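# Move cardboard box from low shelf into bench tote

## Task

Take the cardboard box that sits on the low shelf and place it completely inside the tote standing on the bench. The tote must keep its original position and orientation. The robot must not tip over or finish leaning. The box has to stay inside the tote without the robot holding it there.

## Robot and tools

ROBOT. TidyBot++: a mobile base 0.54 m long, 0.50 m wide and 0.38 m tall on four driven casters, carrying a single seven-joint arm that ends in a two-finger gripper. The shoulder sits 0.12 m ahead of the base centre and 0.68 m above the floor. Segments: upper arm 0.42 m, forearm 0.31 m, hand 0.31 m (wrist to the hand point). The arm begins folded with the hand aimed down; folded, it reaches up to 0.08 m beyond the base front, and the elbow rises to about 1.15 m. Cameras: base_camera (644x364 pinhole, fovy about 52.8 deg) and wrist_camera (644x476 fisheye, aimed along the hand). Loose objects may occasionally get nudged by something else.

FRAMES. Base frame: origin on the floor below the base centre, x ahead, y to the left, z up. hand_pose is reported in this frame as the point halfway between the finger pads; its z axis runs out along the fingers and the fingers close along its y axis. The odometry frame is the base frame where the scene started. Heading grows to the left, range -3.142 to 3.142. base_tilt is in degrees, positive when leaning forward or right; it carries a fixed bias of up to about 1 degree plus noise. Odometry counts wheel turns only, so slip shows as travel, and it drifts a few cm and several degrees over many moves.

execute_actions. Arguments: actions (a list holding one action, or empty to just read state and images) and cameras (list of "base_camera", "wrist_camera" or "all"; omitted, null or ["all"] gives both, [] gives none). An action may contain base, joints, or both, plus optional speeds; its motions start at once and may finish at different times, and no action runs past 15 s. base holds exactly one relative move, measured from where the base last reported itself: translate_m (metres, forward positive, -2 to 2), strafe_m (metres sideways, left positive, -2 to 2) or rotate_rad (radians, counter-clockwise from above positive, -6.3 to 6.3). joints is one dictionary for the single arm of absolute targets: joint_1_rad (any angle; whole arm about vertical, positive is clockwise from above, opposite to heading), joint_2_rad shoulder -2.249 to 2.249, joint_3_rad any angle (upper-arm roll), joint_4_rad elbow -2.579 to 2.579, joint_5_rad any angle (forearm roll), joint_6_rad wrist -2.099 to 2.099, joint_7_rad any angle (hand roll; hand down, positive turns it counter-clockwise seen from above, and 1.57 opens the fingers left/right), gripper_pos 0 (open) to 1 (closed). Unbounded joints take the short way; for bigger turns send steps below half a revolution. Done tolerances: 0.039 rad for joints 1-4, 0.056 for 5-7, 0.03 for the gripper. speeds caps top speed for that action only: translate_m and strafe_m 0.05 to 0.5 m/s, rotate_rad 0.1 to 1.57 rad/s (defaults are the maxima). A base move needing more than 8.667 s is rejected. Any unknown key or out-of-range number rejects the whole call with no motion. Anything omitted from an action may still be driving toward its previous target.

PLANAR ARM. With joint_1_rad 0, joint_3_rad 3.14, joint_5_rad 0, the arm lies in the base x-z plane. Angles from vertical (forward positive): upper = j2, forearm = j2 - j4, hand = j2 - j4 - j6. Hand point offset from shoulder: forward = sum of length*sin(angle), up = sum of length*cos(angle). A down-pointing hand reaches about 0.94 m high at most, only near the base. Finger gap is roughly 85*(1 - gripper_pos) mm; closed fingertips stick out about 20 mm past the hand point. Joints 1-4 move up to 1.39 rad/s, 5-7 up to 1.22 rad/s.

OTHER TOOLS. wait(seconds 0 to 10) commands nothing and returns state and images. zoom_image(camera, region [x0, y0, x1, y1] in pixels, top-left origin, at most 504x504) magnifies the latest full image of that camera. finished_scene(scene = current scene number) ends the scene once the last command has been held, reports success and cannot be reversed; the next scene's task arrives in its result. A reply with no tool call ends everything.

RESULT LINES. pictures lists cameras in image order. joint_positions, hand_pose, base_odometry, base_tilt, motor_effort (percent of maximum, positive toward larger joint values, peak in brackets, with fixed bias and noise). base_status / joint_status: done; off_target (resting away from target, may still push); contact_stop or time_out (target dropped, holding still; base only); not_followed (arm targets withheld, often with a cause: line, e.g. self-collision; may be retried every action); limit_stop_at_motor_heat. on_its_own covers uncommanded motion. Gripper at 1: done means empty, off_target means something is held at that reading. A blocked base can say done while short of its goal. ARM HIT means a hard hit on the base or itself. After a reported stop, later motion calls in the same reply are skipped.

ACCURACY. Friction can leave joints slightly off while reporting done; resending the same target does nothing. Correct by sending last command + (desired - read). hand_pose itself can be 1-2 cm wrong; trust images. A held load makes the arm sag; never command a loaded joint to its read angle.

AVOID. Dropping, slamming or shoving objects; moving the tote; driving the base while the arm is caught on something about 0.8 m or higher (tipping); sideways force on a raised hand (wheels lift). Torque faults (joints 1-4 at 104.5 N m, warning 56.7; joints 5-7 at 51.3, warning 29.4) freeze the arm and gripper for 10 s. Holding loads heats motors: MOTOR HOT from 60 deg C, OVER-TEMPERATURE FAULT at 75 deg C, when the arm sinks. Prefer short, efficient robot motion.

Each tool is called after "Call:" as name([rows], argument=value, ...), one row to a line, values as JSON.

## Session

Call:
execute_actions(actions=[])

Scene clock: 0.00 s.
base_odometry: x=+0.000 y=+0.000 heading=+0.000 (m, m, rad; odometry frame)
base_tilt: forward=+0.2 right=+0.7 (deg)
base_status: not commanded
joint_positions: joint_1_rad=+0.023 joint_2_rad=-0.319 joint_3_rad=+3.172 joint_4_rad=-2.549 joint_5_rad=-0.021 joint_6_rad=-0.821 joint_7_rad=+1.518 gripper_pos=+0.000
joint_status: not commanded
motor_effort: joint_1_rad=+1 joint_2_rad=-1 joint_3_rad=+1 joint_4_rad=+16 joint_5_rad=+0 joint_6_rad=+1 joint_7_rad=-1 (%)
hand_pose: x=+0.2643 y=-0.0005 z=+0.5790 quat_wxyz=(-0.013, +0.997, -0.060, +0.045) (m; base frame)
pictures: base_camera, wrist_camera
Images, in order (width x height): base_camera 644x364, wrist_camera 644x476.

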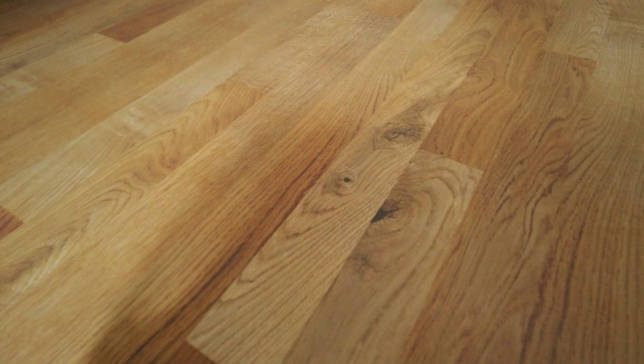

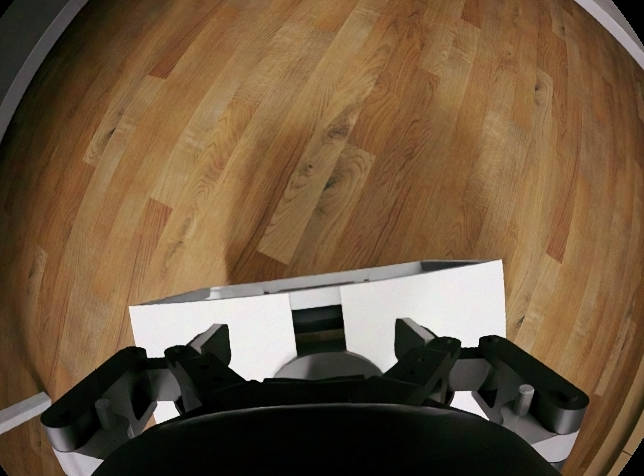

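Call:
execute_actions([
  {"joints":{"joint_6_rad":0.4,"joint_7_rad":1.57}},
], cameras=["wrist_camera"])

Call:
execute_actions([
  {"base":{"rotate_rad":2.1}},
], cameras=["wrist_camera"])

Call:
execute_actions([
  {"base":{"rotate_rad":2.1}},
], cameras=["wrist_camera"])

Scene clock: 2.03 s.
base_odometry: x=+0.000 y=+0.000 heading=+0.000 (m, m, rad; odometry frame)
base_tilt: forward=+0.3 right=+0.8 (deg)
base_status: not commanded
joint_positions: joint_1_rad=+0.023 joint_2_rad=-0.319 joint_3_rad=+3.172 joint_4_rad=-2.549 joint_5_rad=-0.021 joint_6_rad=+0.392 joint_7_rad=+1.536 gripper_pos=+0.000
joint_status: all done
motor_effort: joint_1_rad=+0(0) joint_2_rad=-6(6) joint_3_rad=+1(1) joint_4_rad=+20(22) joint_5_rad=+0(1) joint_6_rad=+8(8) joint_7_rad=+0(1) (%)
hand_pose: x=+0.5356 y=-0.0242 z=+0.8067 quat_wxyz=(-0.001, +0.794, -0.047, +0.607) (m; base frame)
pictures: wrist_camera
Images, in order (width x height): wrist_camera 644x476.

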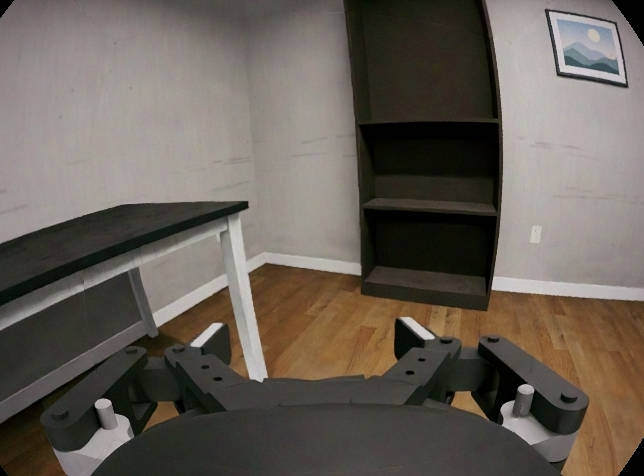

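Scene clock: 4.67 s.
base_odometry: x=+0.000 y=+0.000 heading=+2.099 (m, m, rad; odometry frame)
base_tilt: forward=+0.2 right=+0.8 (deg)
base_status: done
joint_positions: joint_1_rad=+0.023 joint_2_rad=-0.319 joint_3_rad=+3.172 joint_4_rad=-2.549 joint_5_rad=-0.021 joint_6_rad=+0.392 joint_7_rad=+1.536 gripper_pos=+0.000
joint_status: not commanded
motor_effort: joint_1_rad=-1(1) joint_2_rad=-6(7) joint_3_rad=+1(2) joint_4_rad=+21(21) joint_5_rad=+0(0) joint_6_rad=+8(8) joint_7_rad=-1(1) (%)
hand_pose: x=+0.5356 y=-0.0242 z=+0.8067 quat_wxyz=(-0.001, +0.794, -0.047, +0.607) (m; base frame)
pictures: wrist_camera
Images, in order (width x height): wrist_camera 644x476.

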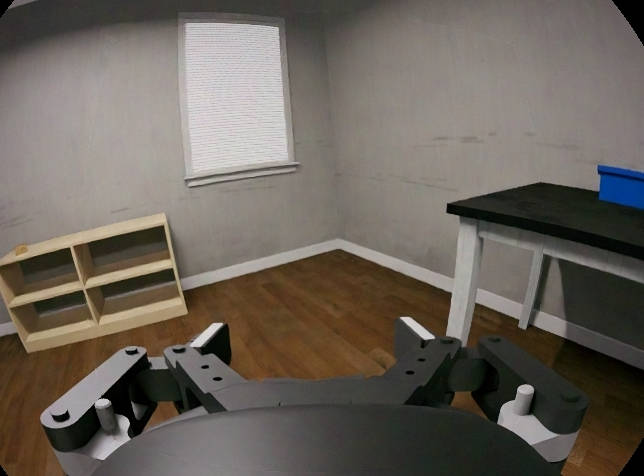

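Scene clock: 7.30 s.
base_odometry: x=+0.000 y=+0.000 heading=-2.086 (m, m, rad; odometry frame)
base_tilt: forward=+0.3 right=+0.8 (deg)
base_status: done
joint_positions: joint_1_rad=+0.023 joint_2_rad=-0.319 joint_3_rad=+3.172 joint_4_rad=-2.549 joint_5_rad=-0.021 joint_6_rad=+0.392 joint_7_rad=+1.536 gripper_pos=+0.000
joint_status: not commanded
motor_effort: joint_1_rad=+0(2) joint_2_rad=-6(7) joint_3_rad=+1(1) joint_4_rad=+20(22) joint_5_rad=+0(0) joint_6_rad=+8(7) joint_7_rad=+0(0) (%)
hand_pose: x=+0.5356 y=-0.0242 z=+0.8067 quat_wxyz=(-0.001, +0.794, -0.047, +0.607) (m; base frame)
pictures: wrist_camera
Images, in order (width x height): wrist_camera 644x476.

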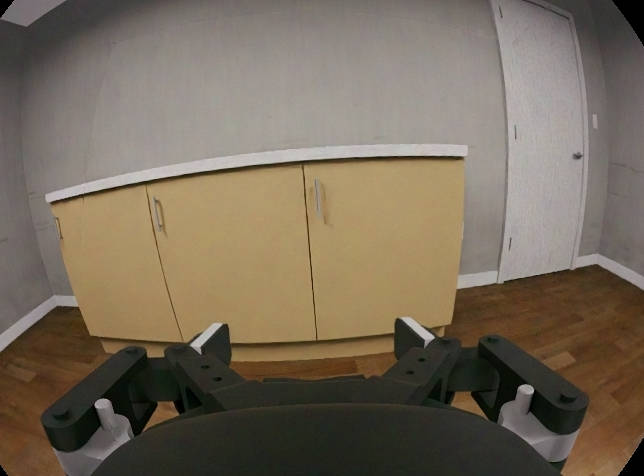

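Call:
execute_actions([
  {"base":{"rotate_rad":-1.45}},
])

Scene clock: 9.83 s.
base_odometry: x=+0.000 y=+0.000 heading=+2.749 (m, m, rad; odometry frame)
base_tilt: forward=+0.3 right=+0.8 (deg)
base_status: done
joint_positions: joint_1_rad=+0.023 joint_2_rad=-0.319 joint_3_rad=+3.172 joint_4_rad=-2.549 joint_5_rad=-0.021 joint_6_rad=+0.392 joint_7_rad=+1.536 gripper_pos=+0.000
joint_status: not commanded
motor_effort: joint_1_rad=-1(3) joint_2_rad=-6(7) joint_3_rad=+1(2) joint_4_rad=+21(21) joint_5_rad=+0(0) joint_6_rad=+8(9) joint_7_rad=+0(0) (%)
hand_pose: x=+0.5356 y=-0.0242 z=+0.8067 quat_wxyz=(-0.001, +0.794, -0.047, +0.607) (m; base frame)
pictures: base_camera, wrist_camera
Images, in order (width x height): base_camera 644x364, wrist_camera 644x476.

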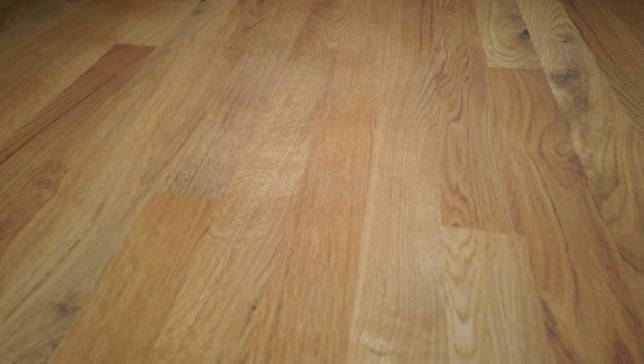

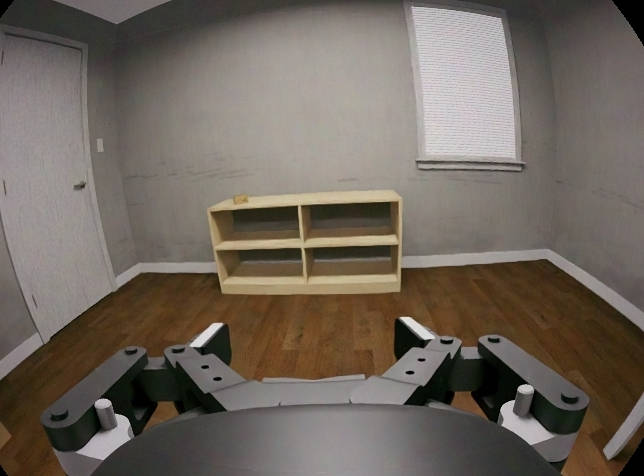

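Call:
execute_actions([
  {"base":{"rotate_rad":0.3}},
], cameras=[])

Call:
execute_actions([
  {"base":{"translate_m":1.7},"joints":{"joint_2_rad":-0.3,"joint_4_rad":-2.0,"joint_6_rad":-0.7}},
], cameras=[])

Call:
execute_actions([
  {"base":{"rotate_rad":-0.47}},
])

Scene clock: 11.77 s.
base_odometry: x=+0.000 y=+0.000 heading=+3.045 (m, m, rad; odometry frame)
base_tilt: forward=+0.3 right=+0.7 (deg)
base_status: done
joint_positions: joint_1_rad=+0.023 joint_2_rad=-0.319 joint_3_rad=+3.172 joint_4_rad=-2.549 joint_5_rad=-0.021 joint_6_rad=+0.392 joint_7_rad=+1.536 gripper_pos=+0.000
joint_status: not commanded
motor_effort: joint_1_rad=+0(1) joint_2_rad=-6(7) joint_3_rad=+1(2) joint_4_rad=+21(21) joint_5_rad=+0(1) joint_6_rad=+8(8) joint_7_rad=-1(1) (%)
hand_pose: x=+0.5356 y=-0.0242 z=+0.8067 quat_wxyz=(-0.001, +0.794, -0.047, +0.607) (m; base frame)
pictures: none
No camera images: the call's "cameras" was empty. Leave "cameras" out to get every camera's image.

Scene clock: 16.53 s.
base_odometry: x=-1.692 y=+0.167 heading=+3.044 (m, m, rad; odometry frame)
base_tilt: forward=+0.3 right=+0.8 (deg)
base_status: done
joint_positions: joint_1_rad=+0.023 joint_2_rad=-0.308 joint_3_rad=+3.172 joint_4_rad=-2.021 joint_5_rad=-0.021 joint_6_rad=-0.670 joint_7_rad=+1.536 gripper_pos=+0.000
joint_status: all done
motor_effort: joint_1_rad=+0(1) joint_2_rad=-8(10) joint_3_rad=+1(1) joint_4_rad=+24(24) joint_5_rad=+0(1) joint_6_rad=+6(8) joint_7_rad=-1(1) (%)
hand_pose: x=+0.5168 y=-0.0167 z=+0.8122 quat_wxyz=(-0.010, +0.928, -0.047, +0.370) (m; base frame)
pictures: none
No camera images: the call's "cameras" was empty. Leave "cameras" out to get every camera's image.

Scene clock: 17.90 s.
base_odometry: x=-1.692 y=+0.167 heading=+2.576 (m, m, rad; odometry frame)
base_tilt: forward=+0.3 right=+0.8 (deg)
base_status: done
joint_positions: joint_1_rad=+0.023 joint_2_rad=-0.308 joint_3_rad=+3.172 joint_4_rad=-2.021 joint_5_rad=-0.021 joint_6_rad=-0.670 joint_7_rad=+1.536 gripper_pos=+0.000
joint_status: not commanded
motor_effort: joint_1_rad=+1(2) joint_2_rad=-8(9) joint_3_rad=+1(3) joint_4_rad=+23(23) joint_5_rad=+0(1) joint_6_rad=+6(6) joint_7_rad=-1(0) (%)
hand_pose: x=+0.5168 y=-0.0167 z=+0.8123 quat_wxyz=(-0.010, +0.928, -0.047, +0.370) (m; base frame)
pictures: base_camera, wrist_camera
Images, in order (width x height): base_camera 644x364, wrist_camera 644x476.

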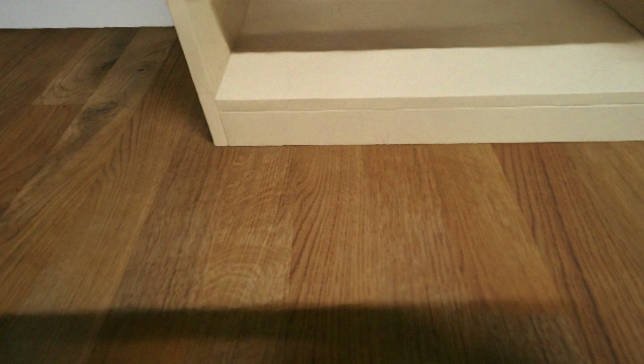

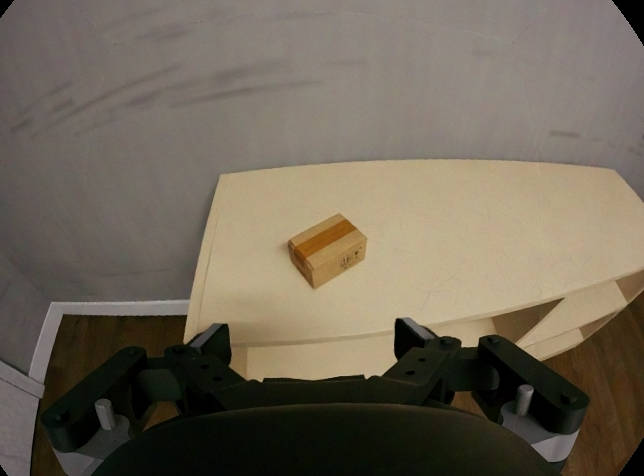

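Call:
execute_actions([
  {"base":{"translate_m":0.27},"joints":{"joint_1_rad":0,"joint_3_rad":3.14,"joint_5_rad":0,"joint_2_rad":0.173,"joint_4_rad":-1.281,"joint_6_rad":-1.71,"joint_7_rad":1.57}},
])

Scene clock: 20.40 s.
base_odometry: x=-1.920 y=+0.313 heading=+2.574 (m, m, rad; odometry frame)
base_tilt: forward=+0.3 right=+0.7 (deg)
base_status: done
joint_positions: joint_1_rad=+0.021 joint_2_rad=+0.161 joint_3_rad=+3.169 joint_4_rad=-1.304 joint_5_rad=-0.021 joint_6_rad=-1.680 joint_7_rad=+1.536 gripper_pos=+0.000
joint_status: all done
motor_effort: joint_1_rad=-1(1) joint_2_rad=-23(26) joint_3_rad=+1(2) joint_4_rad=+18(25) joint_5_rad=+0(0) joint_6_rad=-1(7) joint_7_rad=-1(0) (%)
hand_pose: x=+0.4983 y=-0.0098 z=+0.8188 quat_wxyz=(-0.008, +0.999, -0.040, -0.002) (m; base frame)
pictures: base_camera, wrist_camera
Images, in order (width x height): base_camera 644x364, wrist_camera 644x476.

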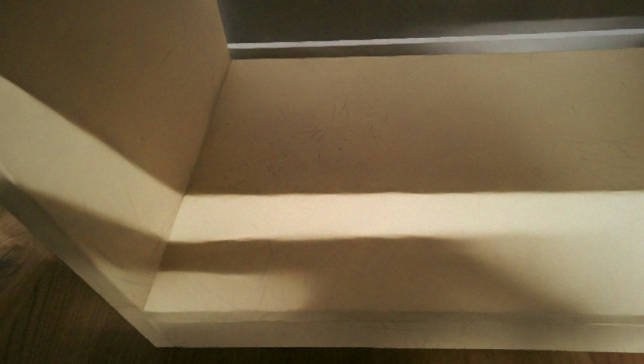

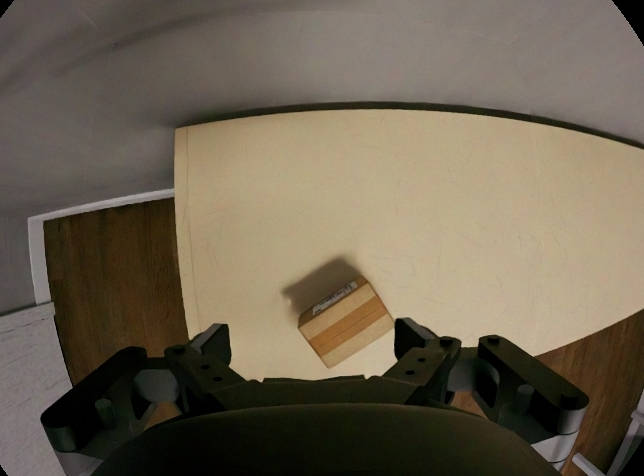

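Call:
execute_actions([
  {"base":{"strafe_m":-0.033},"joints":{"joint_2_rad":0.095,"joint_4_rad":-1.64,"joint_6_rad":-1.40,"joint_7_rad":0.51}},
], cameras=["wrist_camera"])

Scene clock: 22.67 s.
base_odometry: x=-1.902 y=+0.341 heading=+2.575 (m, m, rad; odometry frame)
base_tilt: forward=+0.3 right=+0.8 (deg)
base_status: done
joint_positions: joint_1_rad=+0.012 joint_2_rad=+0.115 joint_3_rad=+3.163 joint_4_rad=-1.619 joint_5_rad=-0.021 joint_6_rad=-1.433 joint_7_rad=+0.536 gripper_pos=+0.000
joint_status: all done
motor_effort: joint_1_rad=+1(3) joint_2_rad=-21(24) joint_3_rad=+0(1) joint_4_rad=+19(20) joint_5_rad=+0(1) joint_6_rad=-1(0) joint_7_rad=-1(1) (%)
hand_pose: x=+0.4699 y=-0.0037 z=+0.7378 quat_wxyz=(-0.002, +0.860, -0.510, -0.015) (m; base frame)
pictures: wrist_camera
Images, in order (width x height): wrist_camera 644x476.

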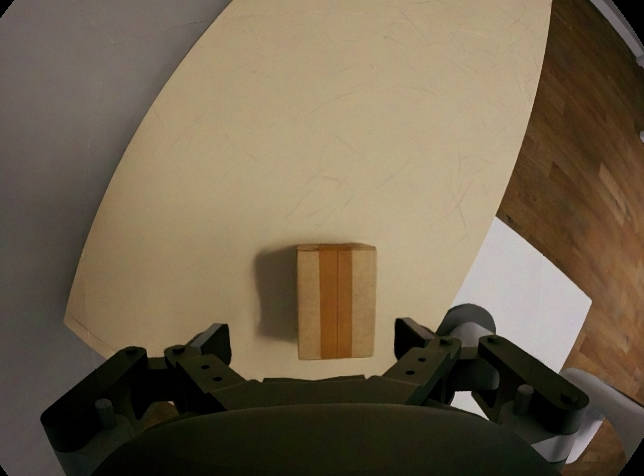

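Call:
execute_actions([
  {"base":{"strafe_m":-0.021},"joints":{"joint_2_rad":0.13,"joint_4_rad":-1.81,"joint_6_rad":-1.19}},
], cameras=["wrist_camera"])

Scene clock: 24.27 s.
base_odometry: x=-1.891 y=+0.359 heading=+2.575 (m, m, rad; odometry frame)
base_tilt: forward=+0.2 right=+0.7 (deg)
base_status: done
joint_positions: joint_1_rad=+0.009 joint_2_rad=+0.119 joint_3_rad=+3.160 joint_4_rad=-1.790 joint_5_rad=-0.021 joint_6_rad=-1.222 joint_7_rad=+0.536 gripper_pos=+0.000
joint_status: all done
motor_effort: joint_1_rad=+0(2) joint_2_rad=-20(24) joint_3_rad=+0(1) joint_4_rad=+18(19) joint_5_rad=+0(1) joint_6_rad=-1(1) joint_7_rad=-1(1) (%)
hand_pose: x=+0.4691 y=-0.0021 z=+0.6841 quat_wxyz=(-0.010, +0.860, -0.509, +0.001) (m; base frame)
pictures: wrist_camera
Images, in order (width x height): wrist_camera 644x476.

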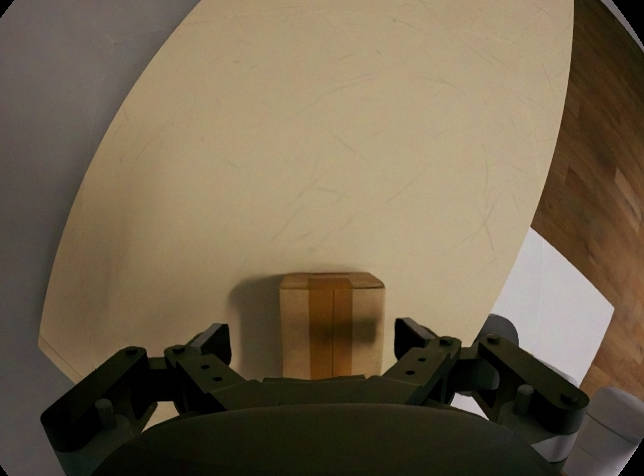

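Call:
execute_actions([
  {"base":{"translate_m":-0.014}},
], cameras=[])

Call:
execute_actions([
  {"joints":{"joint_2_rad":0.195,"joint_4_rad":-1.935,"joint_6_rad":-1.01}},
], cameras=["wrist_camera"])

Scene clock: 25.53 s.
base_odometry: x=-1.879 y=+0.351 heading=+2.575 (m, m, rad; odometry frame)
base_tilt: forward=+0.3 right=+0.7 (deg)
base_status: done
joint_positions: joint_1_rad=+0.009 joint_2_rad=+0.122 joint_3_rad=+3.160 joint_4_rad=-1.792 joint_5_rad=-0.021 joint_6_rad=-1.220 joint_7_rad=+0.536 gripper_pos=+0.000
joint_status: not commanded
motor_effort: joint_1_rad=+0(1) joint_2_rad=-22(25) joint_3_rad=+0(2) joint_4_rad=+18(19) joint_5_rad=+0(0) joint_6_rad=-1(0) joint_7_rad=-1(0) (%)
hand_pose: x=+0.4690 y=-0.0020 z=+0.6825 quat_wxyz=(-0.009, +0.860, -0.509, -0.001) (m; base frame)
pictures: none
No camera images: the call's "cameras" was empty. Leave "cameras" out to get every camera's image.

Scene clock: 26.53 s.
base_odometry: x=-1.879 y=+0.351 heading=+2.575 (m, m, rad; odometry frame)
base_tilt: forward=+0.2 right=+0.7 (deg)
base_status: not commanded
joint_positions: joint_1_rad=+0.009 joint_2_rad=+0.187 joint_3_rad=+3.160 joint_4_rad=-1.917 joint_5_rad=-0.021 joint_6_rad=-1.041 joint_7_rad=+0.536 gripper_pos=+0.000
joint_status: all done
motor_effort: joint_1_rad=+1(0) joint_2_rad=-21(23) joint_3_rad=+1(0) joint_4_rad=+16(18) joint_5_rad=+0(0) joint_6_rad=-1(1) joint_7_rad=+0(1) (%)
hand_pose: x=+0.4671 y=-0.0026 z=+0.6241 quat_wxyz=(-0.006, +0.860, -0.511, -0.005) (m; base frame)
pictures: wrist_camera
Images, in order (width x height): wrist_camera 644x476.

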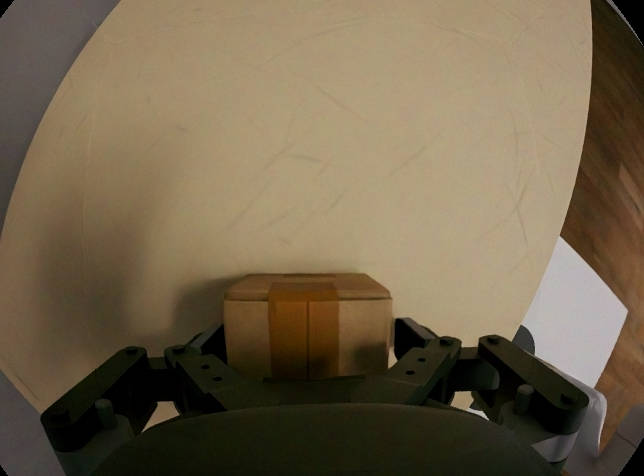

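Call:
execute_actions([
  {"joints":{"gripper_pos":1}},
], cameras=[])

Call:
execute_actions([
  {"joints":{"joint_2_rad":0.1,"joint_4_rad":-1.6,"joint_6_rad":-1.42}},
], cameras=["wrist_camera"])

Call:
execute_actions([
  {"base":{"translate_m":-1.45},"joints":{"joint_2_rad":-0.2,"joint_4_rad":-1.5,"joint_6_rad":-0.8,"joint_7_rad":1.6}},
], cameras=[])

Call:
execute_actions([
  {"base":{"rotate_rad":-1.56}},
])

Scene clock: 28.40 s.
base_odometry: x=-1.879 y=+0.351 heading=+2.575 (m, m, rad; odometry frame)
base_tilt: forward=+0.3 right=+0.8 (deg)
base_status: not commanded
joint_positions: joint_1_rad=+0.008 joint_2_rad=+0.178 joint_3_rad=+3.159 joint_4_rad=-1.918 joint_5_rad=-0.021 joint_6_rad=-1.036 joint_7_rad=+0.536 gripper_pos=+0.345
joint_status: gripper_pos off_target (ended at +0.345, target +1.000)
motor_effort: joint_1_rad=+0(4) joint_2_rad=-20(23) joint_3_rad=+1(4) joint_4_rad=+14(18) joint_5_rad=+0(5) joint_6_rad=-1(5) joint_7_rad=-1(1) (%)
hand_pose: x=+0.4691 y=-0.0019 z=+0.6271 quat_wxyz=(-0.009, +0.860, -0.510, +0.001) (m; base frame)
pictures: none
No camera images: the call's "cameras" was empty. Leave "cameras" out to get every camera's image.

Scene clock: 29.87 s.
base_odometry: x=-1.879 y=+0.351 heading=+2.575 (m, m, rad; odometry frame)
base_tilt: forward=+0.3 right=+0.8 (deg)
base_status: not commanded
joint_positions: joint_1_rad=+0.008 joint_2_rad=+0.114 joint_3_rad=+3.159 joint_4_rad=-1.623 joint_5_rad=-0.021 joint_6_rad=-1.389 joint_7_rad=+0.536 gripper_pos=+0.345
joint_status: all done
motor_effort: joint_1_rad=+0(1) joint_2_rad=-22(25) joint_3_rad=+0(0) joint_4_rad=+20(20) joint_5_rad=+0(0) joint_6_rad=-1(0) joint_7_rad=-1(1) (%)
hand_pose: x=+0.4819 y=-0.0012 z=+0.7365 quat_wxyz=(-0.012, +0.862, -0.507, +0.002) (m; base frame)
pictures: wrist_camera
Images, in order (width x height): wrist_camera 644x476.

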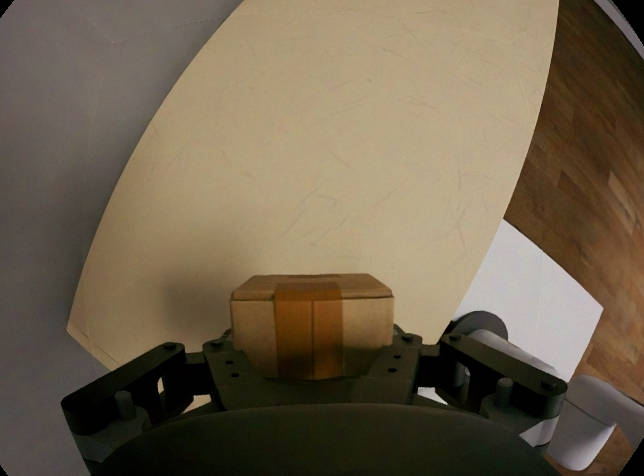

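Scene clock: 34.13 s.
base_odometry: x=-0.655 y=-0.426 heading=+2.576 (m, m, rad; odometry frame)
base_tilt: forward=+0.3 right=+0.7 (deg)
base_status: done
joint_positions: joint_1_rad=+0.008 joint_2_rad=-0.197 joint_3_rad=+3.159 joint_4_rad=-1.523 joint_5_rad=-0.021 joint_6_rad=-0.829 joint_7_rad=+1.579 gripper_pos=+0.345
joint_status: all done
motor_effort: joint_1_rad=+1(2) joint_2_rad=-14(27) joint_3_rad=+1(1) joint_4_rad=+25(27) joint_5_rad=+0(1) joint_6_rad=+8(9) joint_7_rad=-1(0) (%)
hand_pose: x=+0.6014 y=-0.0068 z=+0.9992 quat_wxyz=(-0.004, +0.881, -0.011, +0.474) (m; base frame)
pictures: none
No camera images: the call's "cameras" was empty. Leave "cameras" out to get every camera's image.

Scene clock: 36.47 s.
base_odometry: x=-0.655 y=-0.426 heading=+1.017 (m, m, rad; odometry frame)
base_tilt: forward=+0.3 right=+0.7 (deg)
base_status: done
joint_positions: joint_1_rad=+0.007 joint_2_rad=-0.197 joint_3_rad=+3.155 joint_4_rad=-1.523 joint_5_rad=-0.021 joint_6_rad=-0.829 joint_7_rad=+1.579 gripper_pos=+0.345
joint_status: not commanded
motor_effort: joint_1_rad=+0(4) joint_2_rad=-14(17) joint_3_rad=+1(4) joint_4_rad=+25(25) joint_5_rad=-1(1) joint_6_rad=+8(8) joint_7_rad=-1(1) (%)
hand_pose: x=+0.6015 y=-0.0048 z=+0.9992 quat_wxyz=(-0.004, +0.881, -0.009, +0.474) (m; base frame)
pictures: base_camera, wrist_camera
Images, in order (width x height): base_camera 644x364, wrist_camera 644x476.

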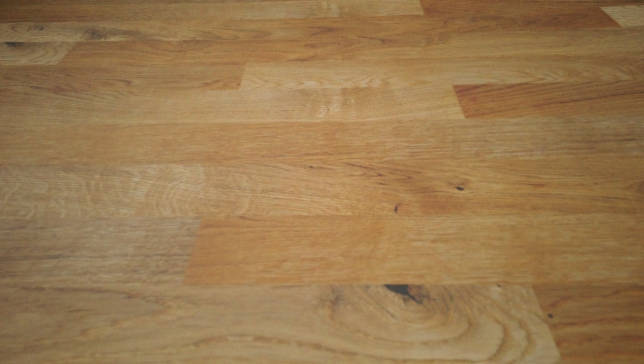

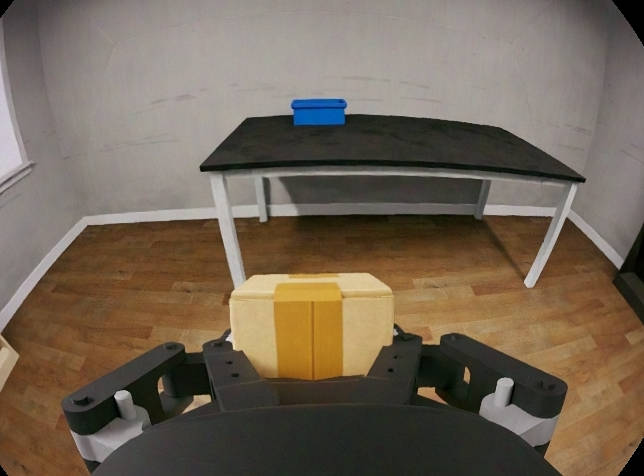

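Call:
execute_actions([
  {"base":{"strafe_m":0.78},"joints":{"joint_1_rad":1.5,"joint_4_rad":-1.35,"joint_6_rad":-1.1}},
], cameras=[])

Call:
execute_actions([
  {"base":{"translate_m":2.0}},
])

Scene clock: 41.20 s.
base_odometry: x=-1.317 y=-0.014 heading=+1.015 (m, m, rad; odometry frame)
base_tilt: forward=+0.3 right=+0.7 (deg)
base_status: done
joint_positions: joint_1_rad=+1.484 joint_2_rad=-0.198 joint_3_rad=+3.155 joint_4_rad=-1.381 joint_5_rad=-0.021 joint_6_rad=-1.073 joint_7_rad=+1.579 gripper_pos=+0.345
joint_status: all done
motor_effort: joint_1_rad=+0(1) joint_2_rad=-12(17) joint_3_rad=+1(2) joint_4_rad=+23(24) joint_5_rad=+0(1) joint_6_rad=+7(8) joint_7_rad=-1(1) (%)
hand_pose: x=+0.1579 y=-0.4478 z=+1.0165 quat_wxyz=(+0.285, +0.663, -0.613, +0.321) (m; base frame)
pictures: none
No camera images: the call's "cameras" was empty. Leave "cameras" out to get every camera's image.

Scene clock: 46.57 s.
base_odometry: x=-0.264 y=+1.687 heading=+1.016 (m, m, rad; odometry frame)
base_tilt: forward=+0.3 right=+0.8 (deg)
base_status: done
joint_positions: joint_1_rad=+1.487 joint_2_rad=-0.198 joint_3_rad=+3.155 joint_4_rad=-1.380 joint_5_rad=-0.021 joint_6_rad=-1.073 joint_7_rad=+1.579 gripper_pos=+0.345
joint_status: not commanded
motor_effort: joint_1_rad=+0(3) joint_2_rad=-13(15) joint_3_rad=+1(3) joint_4_rad=+23(24) joint_5_rad=-1(2) joint_6_rad=+7(8) joint_7_rad=-1(1) (%)
hand_pose: x=+0.1569 y=-0.4478 z=+1.0169 quat_wxyz=(+0.285, +0.663, -0.614, +0.320) (m; base frame)
pictures: base_camera, wrist_camera
Images, in order (width x height): base_camera 644x364, wrist_camera 644x476.

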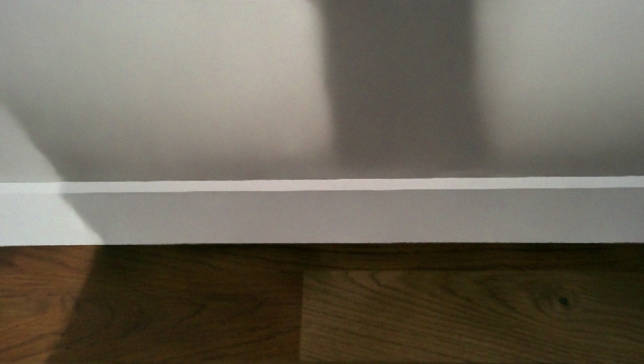

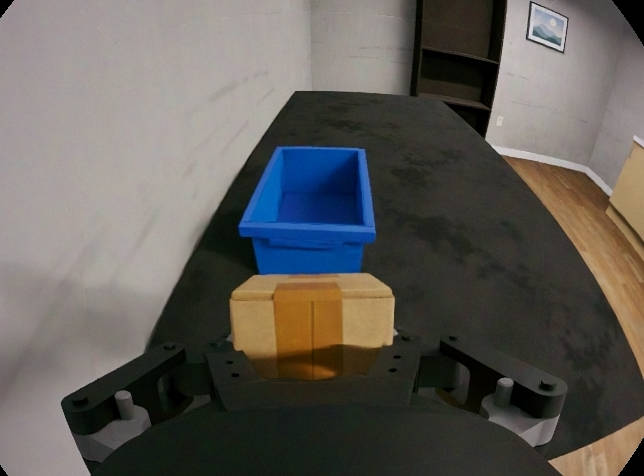

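Call:
execute_actions([
  {"base":{"strafe_m":-0.2},"joints":{"joint_1_rad":1.46,"joint_2_rad":0.478,"joint_4_rad":-0.39,"joint_6_rad":-1.63},"speeds":{"strafe_m":0.2}},
])

Scene clock: 49.60 s.
base_odometry: x=-0.094 y=+1.582 heading=+1.016 (m, m, rad; odometry frame)
base_tilt: forward=+0.3 right=+0.8 (deg)
base_status: done
joint_positions: joint_1_rad=+1.480 joint_2_rad=+0.469 joint_3_rad=+3.155 joint_4_rad=-0.418 joint_5_rad=-0.021 joint_6_rad=-1.599 joint_7_rad=+1.579 gripper_pos=+0.345
joint_status: all done
motor_effort: joint_1_rad=+0(0) joint_2_rad=-36(37) joint_3_rad=+0(2) joint_4_rad=+20(25) joint_5_rad=+0(0) joint_6_rad=+6(8) joint_7_rad=-1(1) (%)
hand_pose: x=+0.1776 y=-0.6210 z=+1.0086 quat_wxyz=(+0.214, +0.701, -0.637, +0.240) (m; base frame)
pictures: base_camera, wrist_camera
Images, in order (width x height): base_camera 644x364, wrist_camera 644x476.

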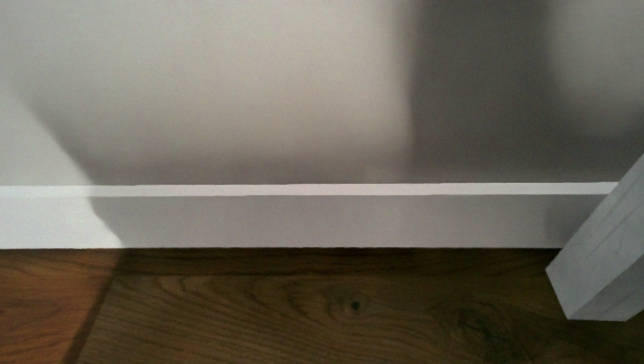

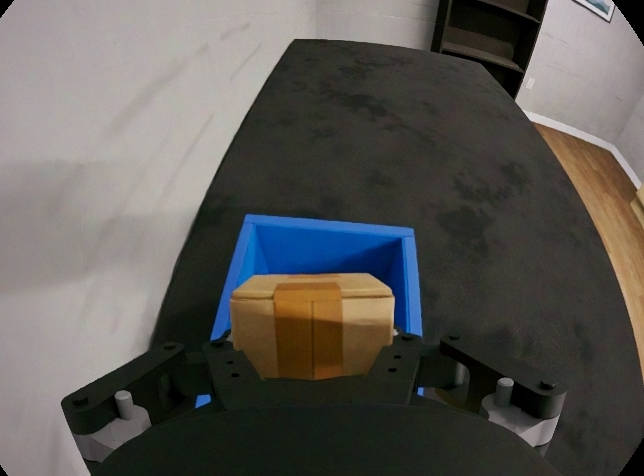

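Call:
execute_actions([
  {"joints":{"joint_7_rad":-0.11}},
], cameras=[])

Call:
execute_actions([
  {"joints":{"joint_2_rad":0.53,"joint_4_rad":-0.52}},
], cameras=["wrist_camera"])

Scene clock: 52.37 s.
base_odometry: x=-0.094 y=+1.582 heading=+1.016 (m, m, rad; odometry frame)
base_tilt: forward=+0.3 right=+0.7 (deg)
base_status: not commanded
joint_positions: joint_1_rad=+1.480 joint_2_rad=+0.469 joint_3_rad=+3.155 joint_4_rad=-0.418 joint_5_rad=-0.021 joint_6_rad=-1.599 joint_7_rad=-0.099 gripper_pos=+0.345
joint_status: all done
motor_effort: joint_1_rad=-1(0) joint_2_rad=-36(36) joint_3_rad=+0(0) joint_4_rad=+19(19) joint_5_rad=+0(0) joint_6_rad=+5(6) joint_7_rad=-1(1) (%)
hand_pose: x=+0.1776 y=-0.6210 z=+1.0086 quat_wxyz=(-0.035, -0.005, -0.947, +0.320) (m; base frame)
pictures: none
No camera images: the call's "cameras" was empty. Leave "cameras" out to get every camera's image.

Scene clock: 53.50 s.
base_odometry: x=-0.094 y=+1.582 heading=+1.016 (m, m, rad; odometry frame)
base_tilt: forward=+0.3 right=+0.8 (deg)
base_status: not commanded
joint_positions: joint_1_rad=+1.480 joint_2_rad=+0.535 joint_3_rad=+3.155 joint_4_rad=-0.507 joint_5_rad=-0.021 joint_6_rad=-1.599 joint_7_rad=-0.099 gripper_pos=+0.345
joint_status: all done
motor_effort: joint_1_rad=+0(0) joint_2_rad=-40(41) joint_3_rad=+0(0) joint_4_rad=+21(22) joint_5_rad=+0(0) joint_6_rad=+3(5) joint_7_rad=-1(0) (%)
hand_pose: x=+0.1785 y=-0.6327 z=+0.9290 quat_wxyz=(-0.029, -0.006, -0.969, +0.246) (m; base frame)
pictures: wrist_camera
Images, in order (width x height): wrist_camera 644x476.

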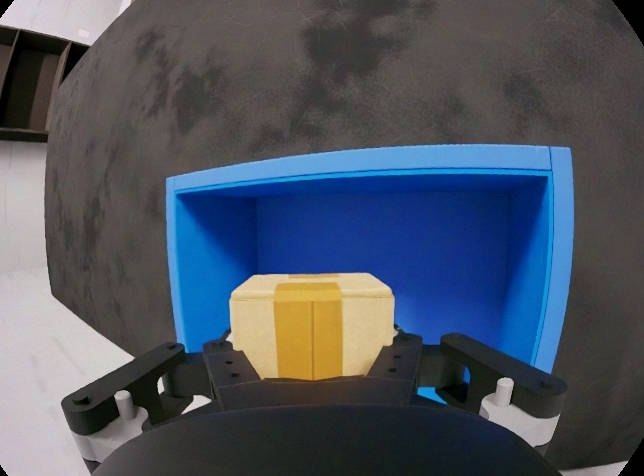

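Call:
execute_actions([
  {"base":{"translate_m":-0.025}},
], cameras=[])

Call:
execute_actions([
  {"joints":{"joint_2_rad":0.622,"joint_4_rad":-0.545,"joint_6_rad":-1.65}},
], cameras=["wrist_camera"])

Scene clock: 55.13 s.
base_odometry: x=-0.107 y=+1.560 heading=+1.017 (m, m, rad; odometry frame)
base_tilt: forward=+0.3 right=+0.7 (deg)
base_status: done
joint_positions: joint_1_rad=+1.470 joint_2_rad=+0.535 joint_3_rad=+3.155 joint_4_rad=-0.507 joint_5_rad=-0.021 joint_6_rad=-1.600 joint_7_rad=-0.099 gripper_pos=+0.345
joint_status: not commanded
motor_effort: joint_1_rad=+0(4) joint_2_rad=-39(42) joint_3_rad=+0(1) joint_4_rad=+20(20) joint_5_rad=+0(1) joint_6_rad=+4(4) joint_7_rad=-1(1) (%)
hand_pose: x=+0.1852 y=-0.6318 z=+0.9289 quat_wxyz=(-0.030, -0.001, -0.969, +0.245) (m; base frame)
pictures: none
No camera images: the call's "cameras" was empty. Leave "cameras" out to get every camera's image.

Scene clock: 56.20 s.
base_odometry: x=-0.107 y=+1.560 heading=+1.017 (m, m, rad; odometry frame)
base_tilt: forward=+0.3 right=+0.8 (deg)
base_status: not commanded
joint_positions: joint_1_rad=+1.470 joint_2_rad=+0.630 joint_3_rad=+3.155 joint_4_rad=-0.531 joint_5_rad=-0.021 joint_6_rad=-1.618 joint_7_rad=-0.099 gripper_pos=+0.345
joint_status: all done
motor_effort: joint_1_rad=+0(0) joint_2_rad=-43(46) joint_3_rad=+0(0) joint_4_rad=+21(23) joint_5_rad=-1(0) joint_6_rad=+3(4) joint_7_rad=-1(0) (%)
hand_pose: x=+0.1863 y=-0.6433 z=+0.8559 quat_wxyz=(-0.023, -0.002, -0.984, +0.179) (m; base frame)
pictures: wrist_camera
Images, in order (width x height): wrist_camera 644x476.

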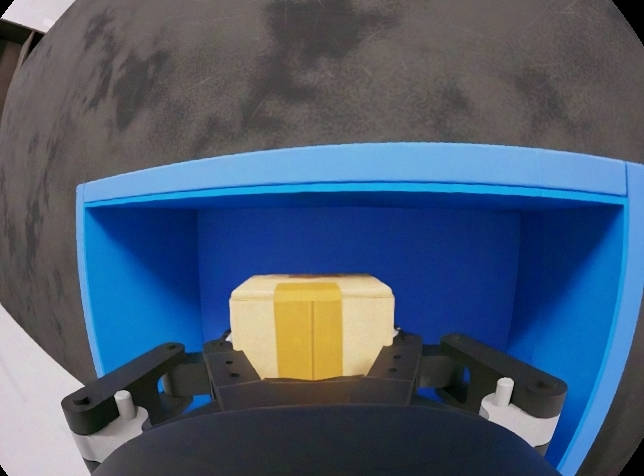

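Call:
execute_actions([
  {"joints":{"joint_2_rad":0.652,"joint_4_rad":-0.645,"joint_6_rad":-1.53}},
], cameras=["wrist_camera"])

Scene clock: 57.97 s.
base_odometry: x=-0.107 y=+1.560 heading=+1.017 (m, m, rad; odometry frame)
base_tilt: forward=+0.3 right=+0.8 (deg)
base_status: not commanded
joint_positions: joint_1_rad=+1.470 joint_2_rad=+0.652 joint_3_rad=+3.155 joint_4_rad=-0.629 joint_5_rad=-0.021 joint_6_rad=-1.563 joint_7_rad=-0.099 gripper_pos=+0.345
joint_status: all done
motor_effort: joint_1_rad=+0(0) joint_2_rad=-43(46) joint_3_rad=+0(0) joint_4_rad=+21(21) joint_5_rad=+0(1) joint_6_rad=+3(3) joint_7_rad=-1(1) (%)
hand_pose: x=+0.1862 y=-0.6447 z=+0.8083 quat_wxyz=(-0.020, -0.002, -0.989, +0.147) (m; base frame)
pictures: wrist_camera
Images, in order (width x height): wrist_camera 644x476.

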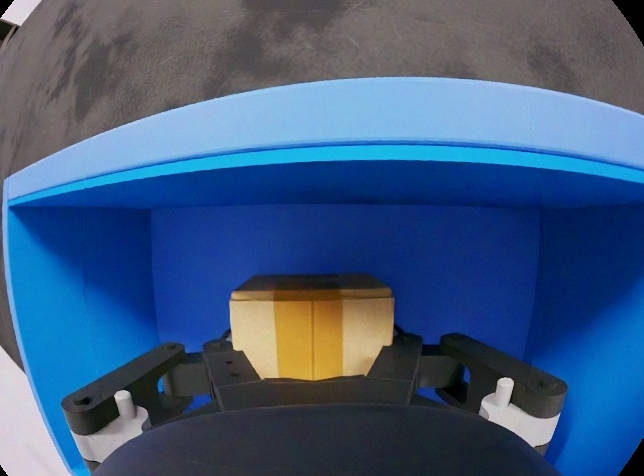

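Call:
execute_actions([
  {"joints":{"joint_2_rad":0.668}},
], cameras=[])

Call:
execute_actions([
  {"joints":{"gripper_pos":0.15}},
], cameras=[])

Call:
execute_actions([
  {"joints":{"joint_2_rad":0.45,"joint_4_rad":-0.42,"joint_6_rad":-1.65}},
], cameras=["wrist_camera"])

Scene clock: 59.07 s.
base_odometry: x=-0.107 y=+1.560 heading=+1.017 (m, m, rad; odometry frame)
base_tilt: forward=+0.2 right=+0.8 (deg)
base_status: not commanded
joint_positions: joint_1_rad=+1.470 joint_2_rad=+0.660 joint_3_rad=+3.155 joint_4_rad=-0.629 joint_5_rad=-0.021 joint_6_rad=-1.563 joint_7_rad=-0.099 gripper_pos=+0.345
joint_status: all done
motor_effort: joint_1_rad=+0(1) joint_2_rad=-43(44) joint_3_rad=+0(0) joint_4_rad=+21(22) joint_5_rad=+0(0) joint_6_rad=+2(3) joint_7_rad=-1(1) (%)
hand_pose: x=+0.1863 y=-0.6456 z=+0.8035 quat_wxyz=(-0.020, -0.002, -0.989, +0.143) (m; base frame)
pictures: none
No camera images: the call's "cameras" was empty. Leave "cameras" out to get every camera's image.

Scene clock: 60.10 s.
base_odometry: x=-0.107 y=+1.560 heading=+1.017 (m, m, rad; odometry frame)
base_tilt: forward=+0.3 right=+0.8 (deg)
base_status: not commanded
joint_positions: joint_1_rad=+1.470 joint_2_rad=+0.660 joint_3_rad=+3.155 joint_4_rad=-0.629 joint_5_rad=-0.021 joint_6_rad=-1.563 joint_7_rad=-0.099 gripper_pos=+0.150
joint_status: all done
motor_effort: joint_1_rad=+0(0) joint_2_rad=-43(44) joint_3_rad=+0(0) joint_4_rad=+20(21) joint_5_rad=+1(0) joint_6_rad=+2(2) joint_7_rad=-1(1) (%)
hand_pose: x=+0.1863 y=-0.6457 z=+0.8035 quat_wxyz=(-0.020, -0.002, -0.989, +0.144) (m; base frame)
pictures: none
No camera images: the call's "cameras" was empty. Leave "cameras" out to get every camera's image.

Scene clock: 61.80 s.
base_odometry: x=-0.107 y=+1.560 heading=+1.017 (m, m, rad; odometry frame)
base_tilt: forward=+0.3 right=+0.8 (deg)
base_status: not commanded
joint_positions: joint_1_rad=+1.470 joint_2_rad=+0.444 joint_3_rad=+3.155 joint_4_rad=-0.427 joint_5_rad=-0.021 joint_6_rad=-1.616 joint_7_rad=-0.099 gripper_pos=+0.150
joint_status: all done
motor_effort: joint_1_rad=+0(0) joint_2_rad=-33(48) joint_3_rad=+0(0) joint_4_rad=+19(23) joint_5_rad=+0(0) joint_6_rad=+4(6) joint_7_rad=-1(1) (%)
hand_pose: x=+0.1829 y=-0.6074 z=+1.0173 quat_wxyz=(-0.037, +0.000, -0.947, +0.319) (m; base frame)
pictures: wrist_camera
Images, in order (width x height): wrist_camera 644x476.

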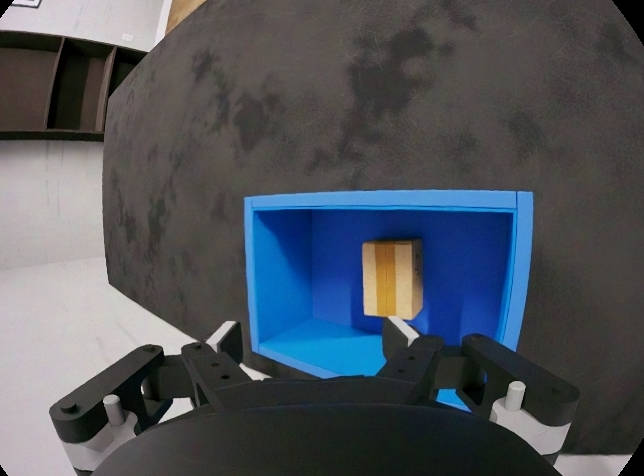

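Call:
finished_scene(scene=1)

The scene is finished: the task was done.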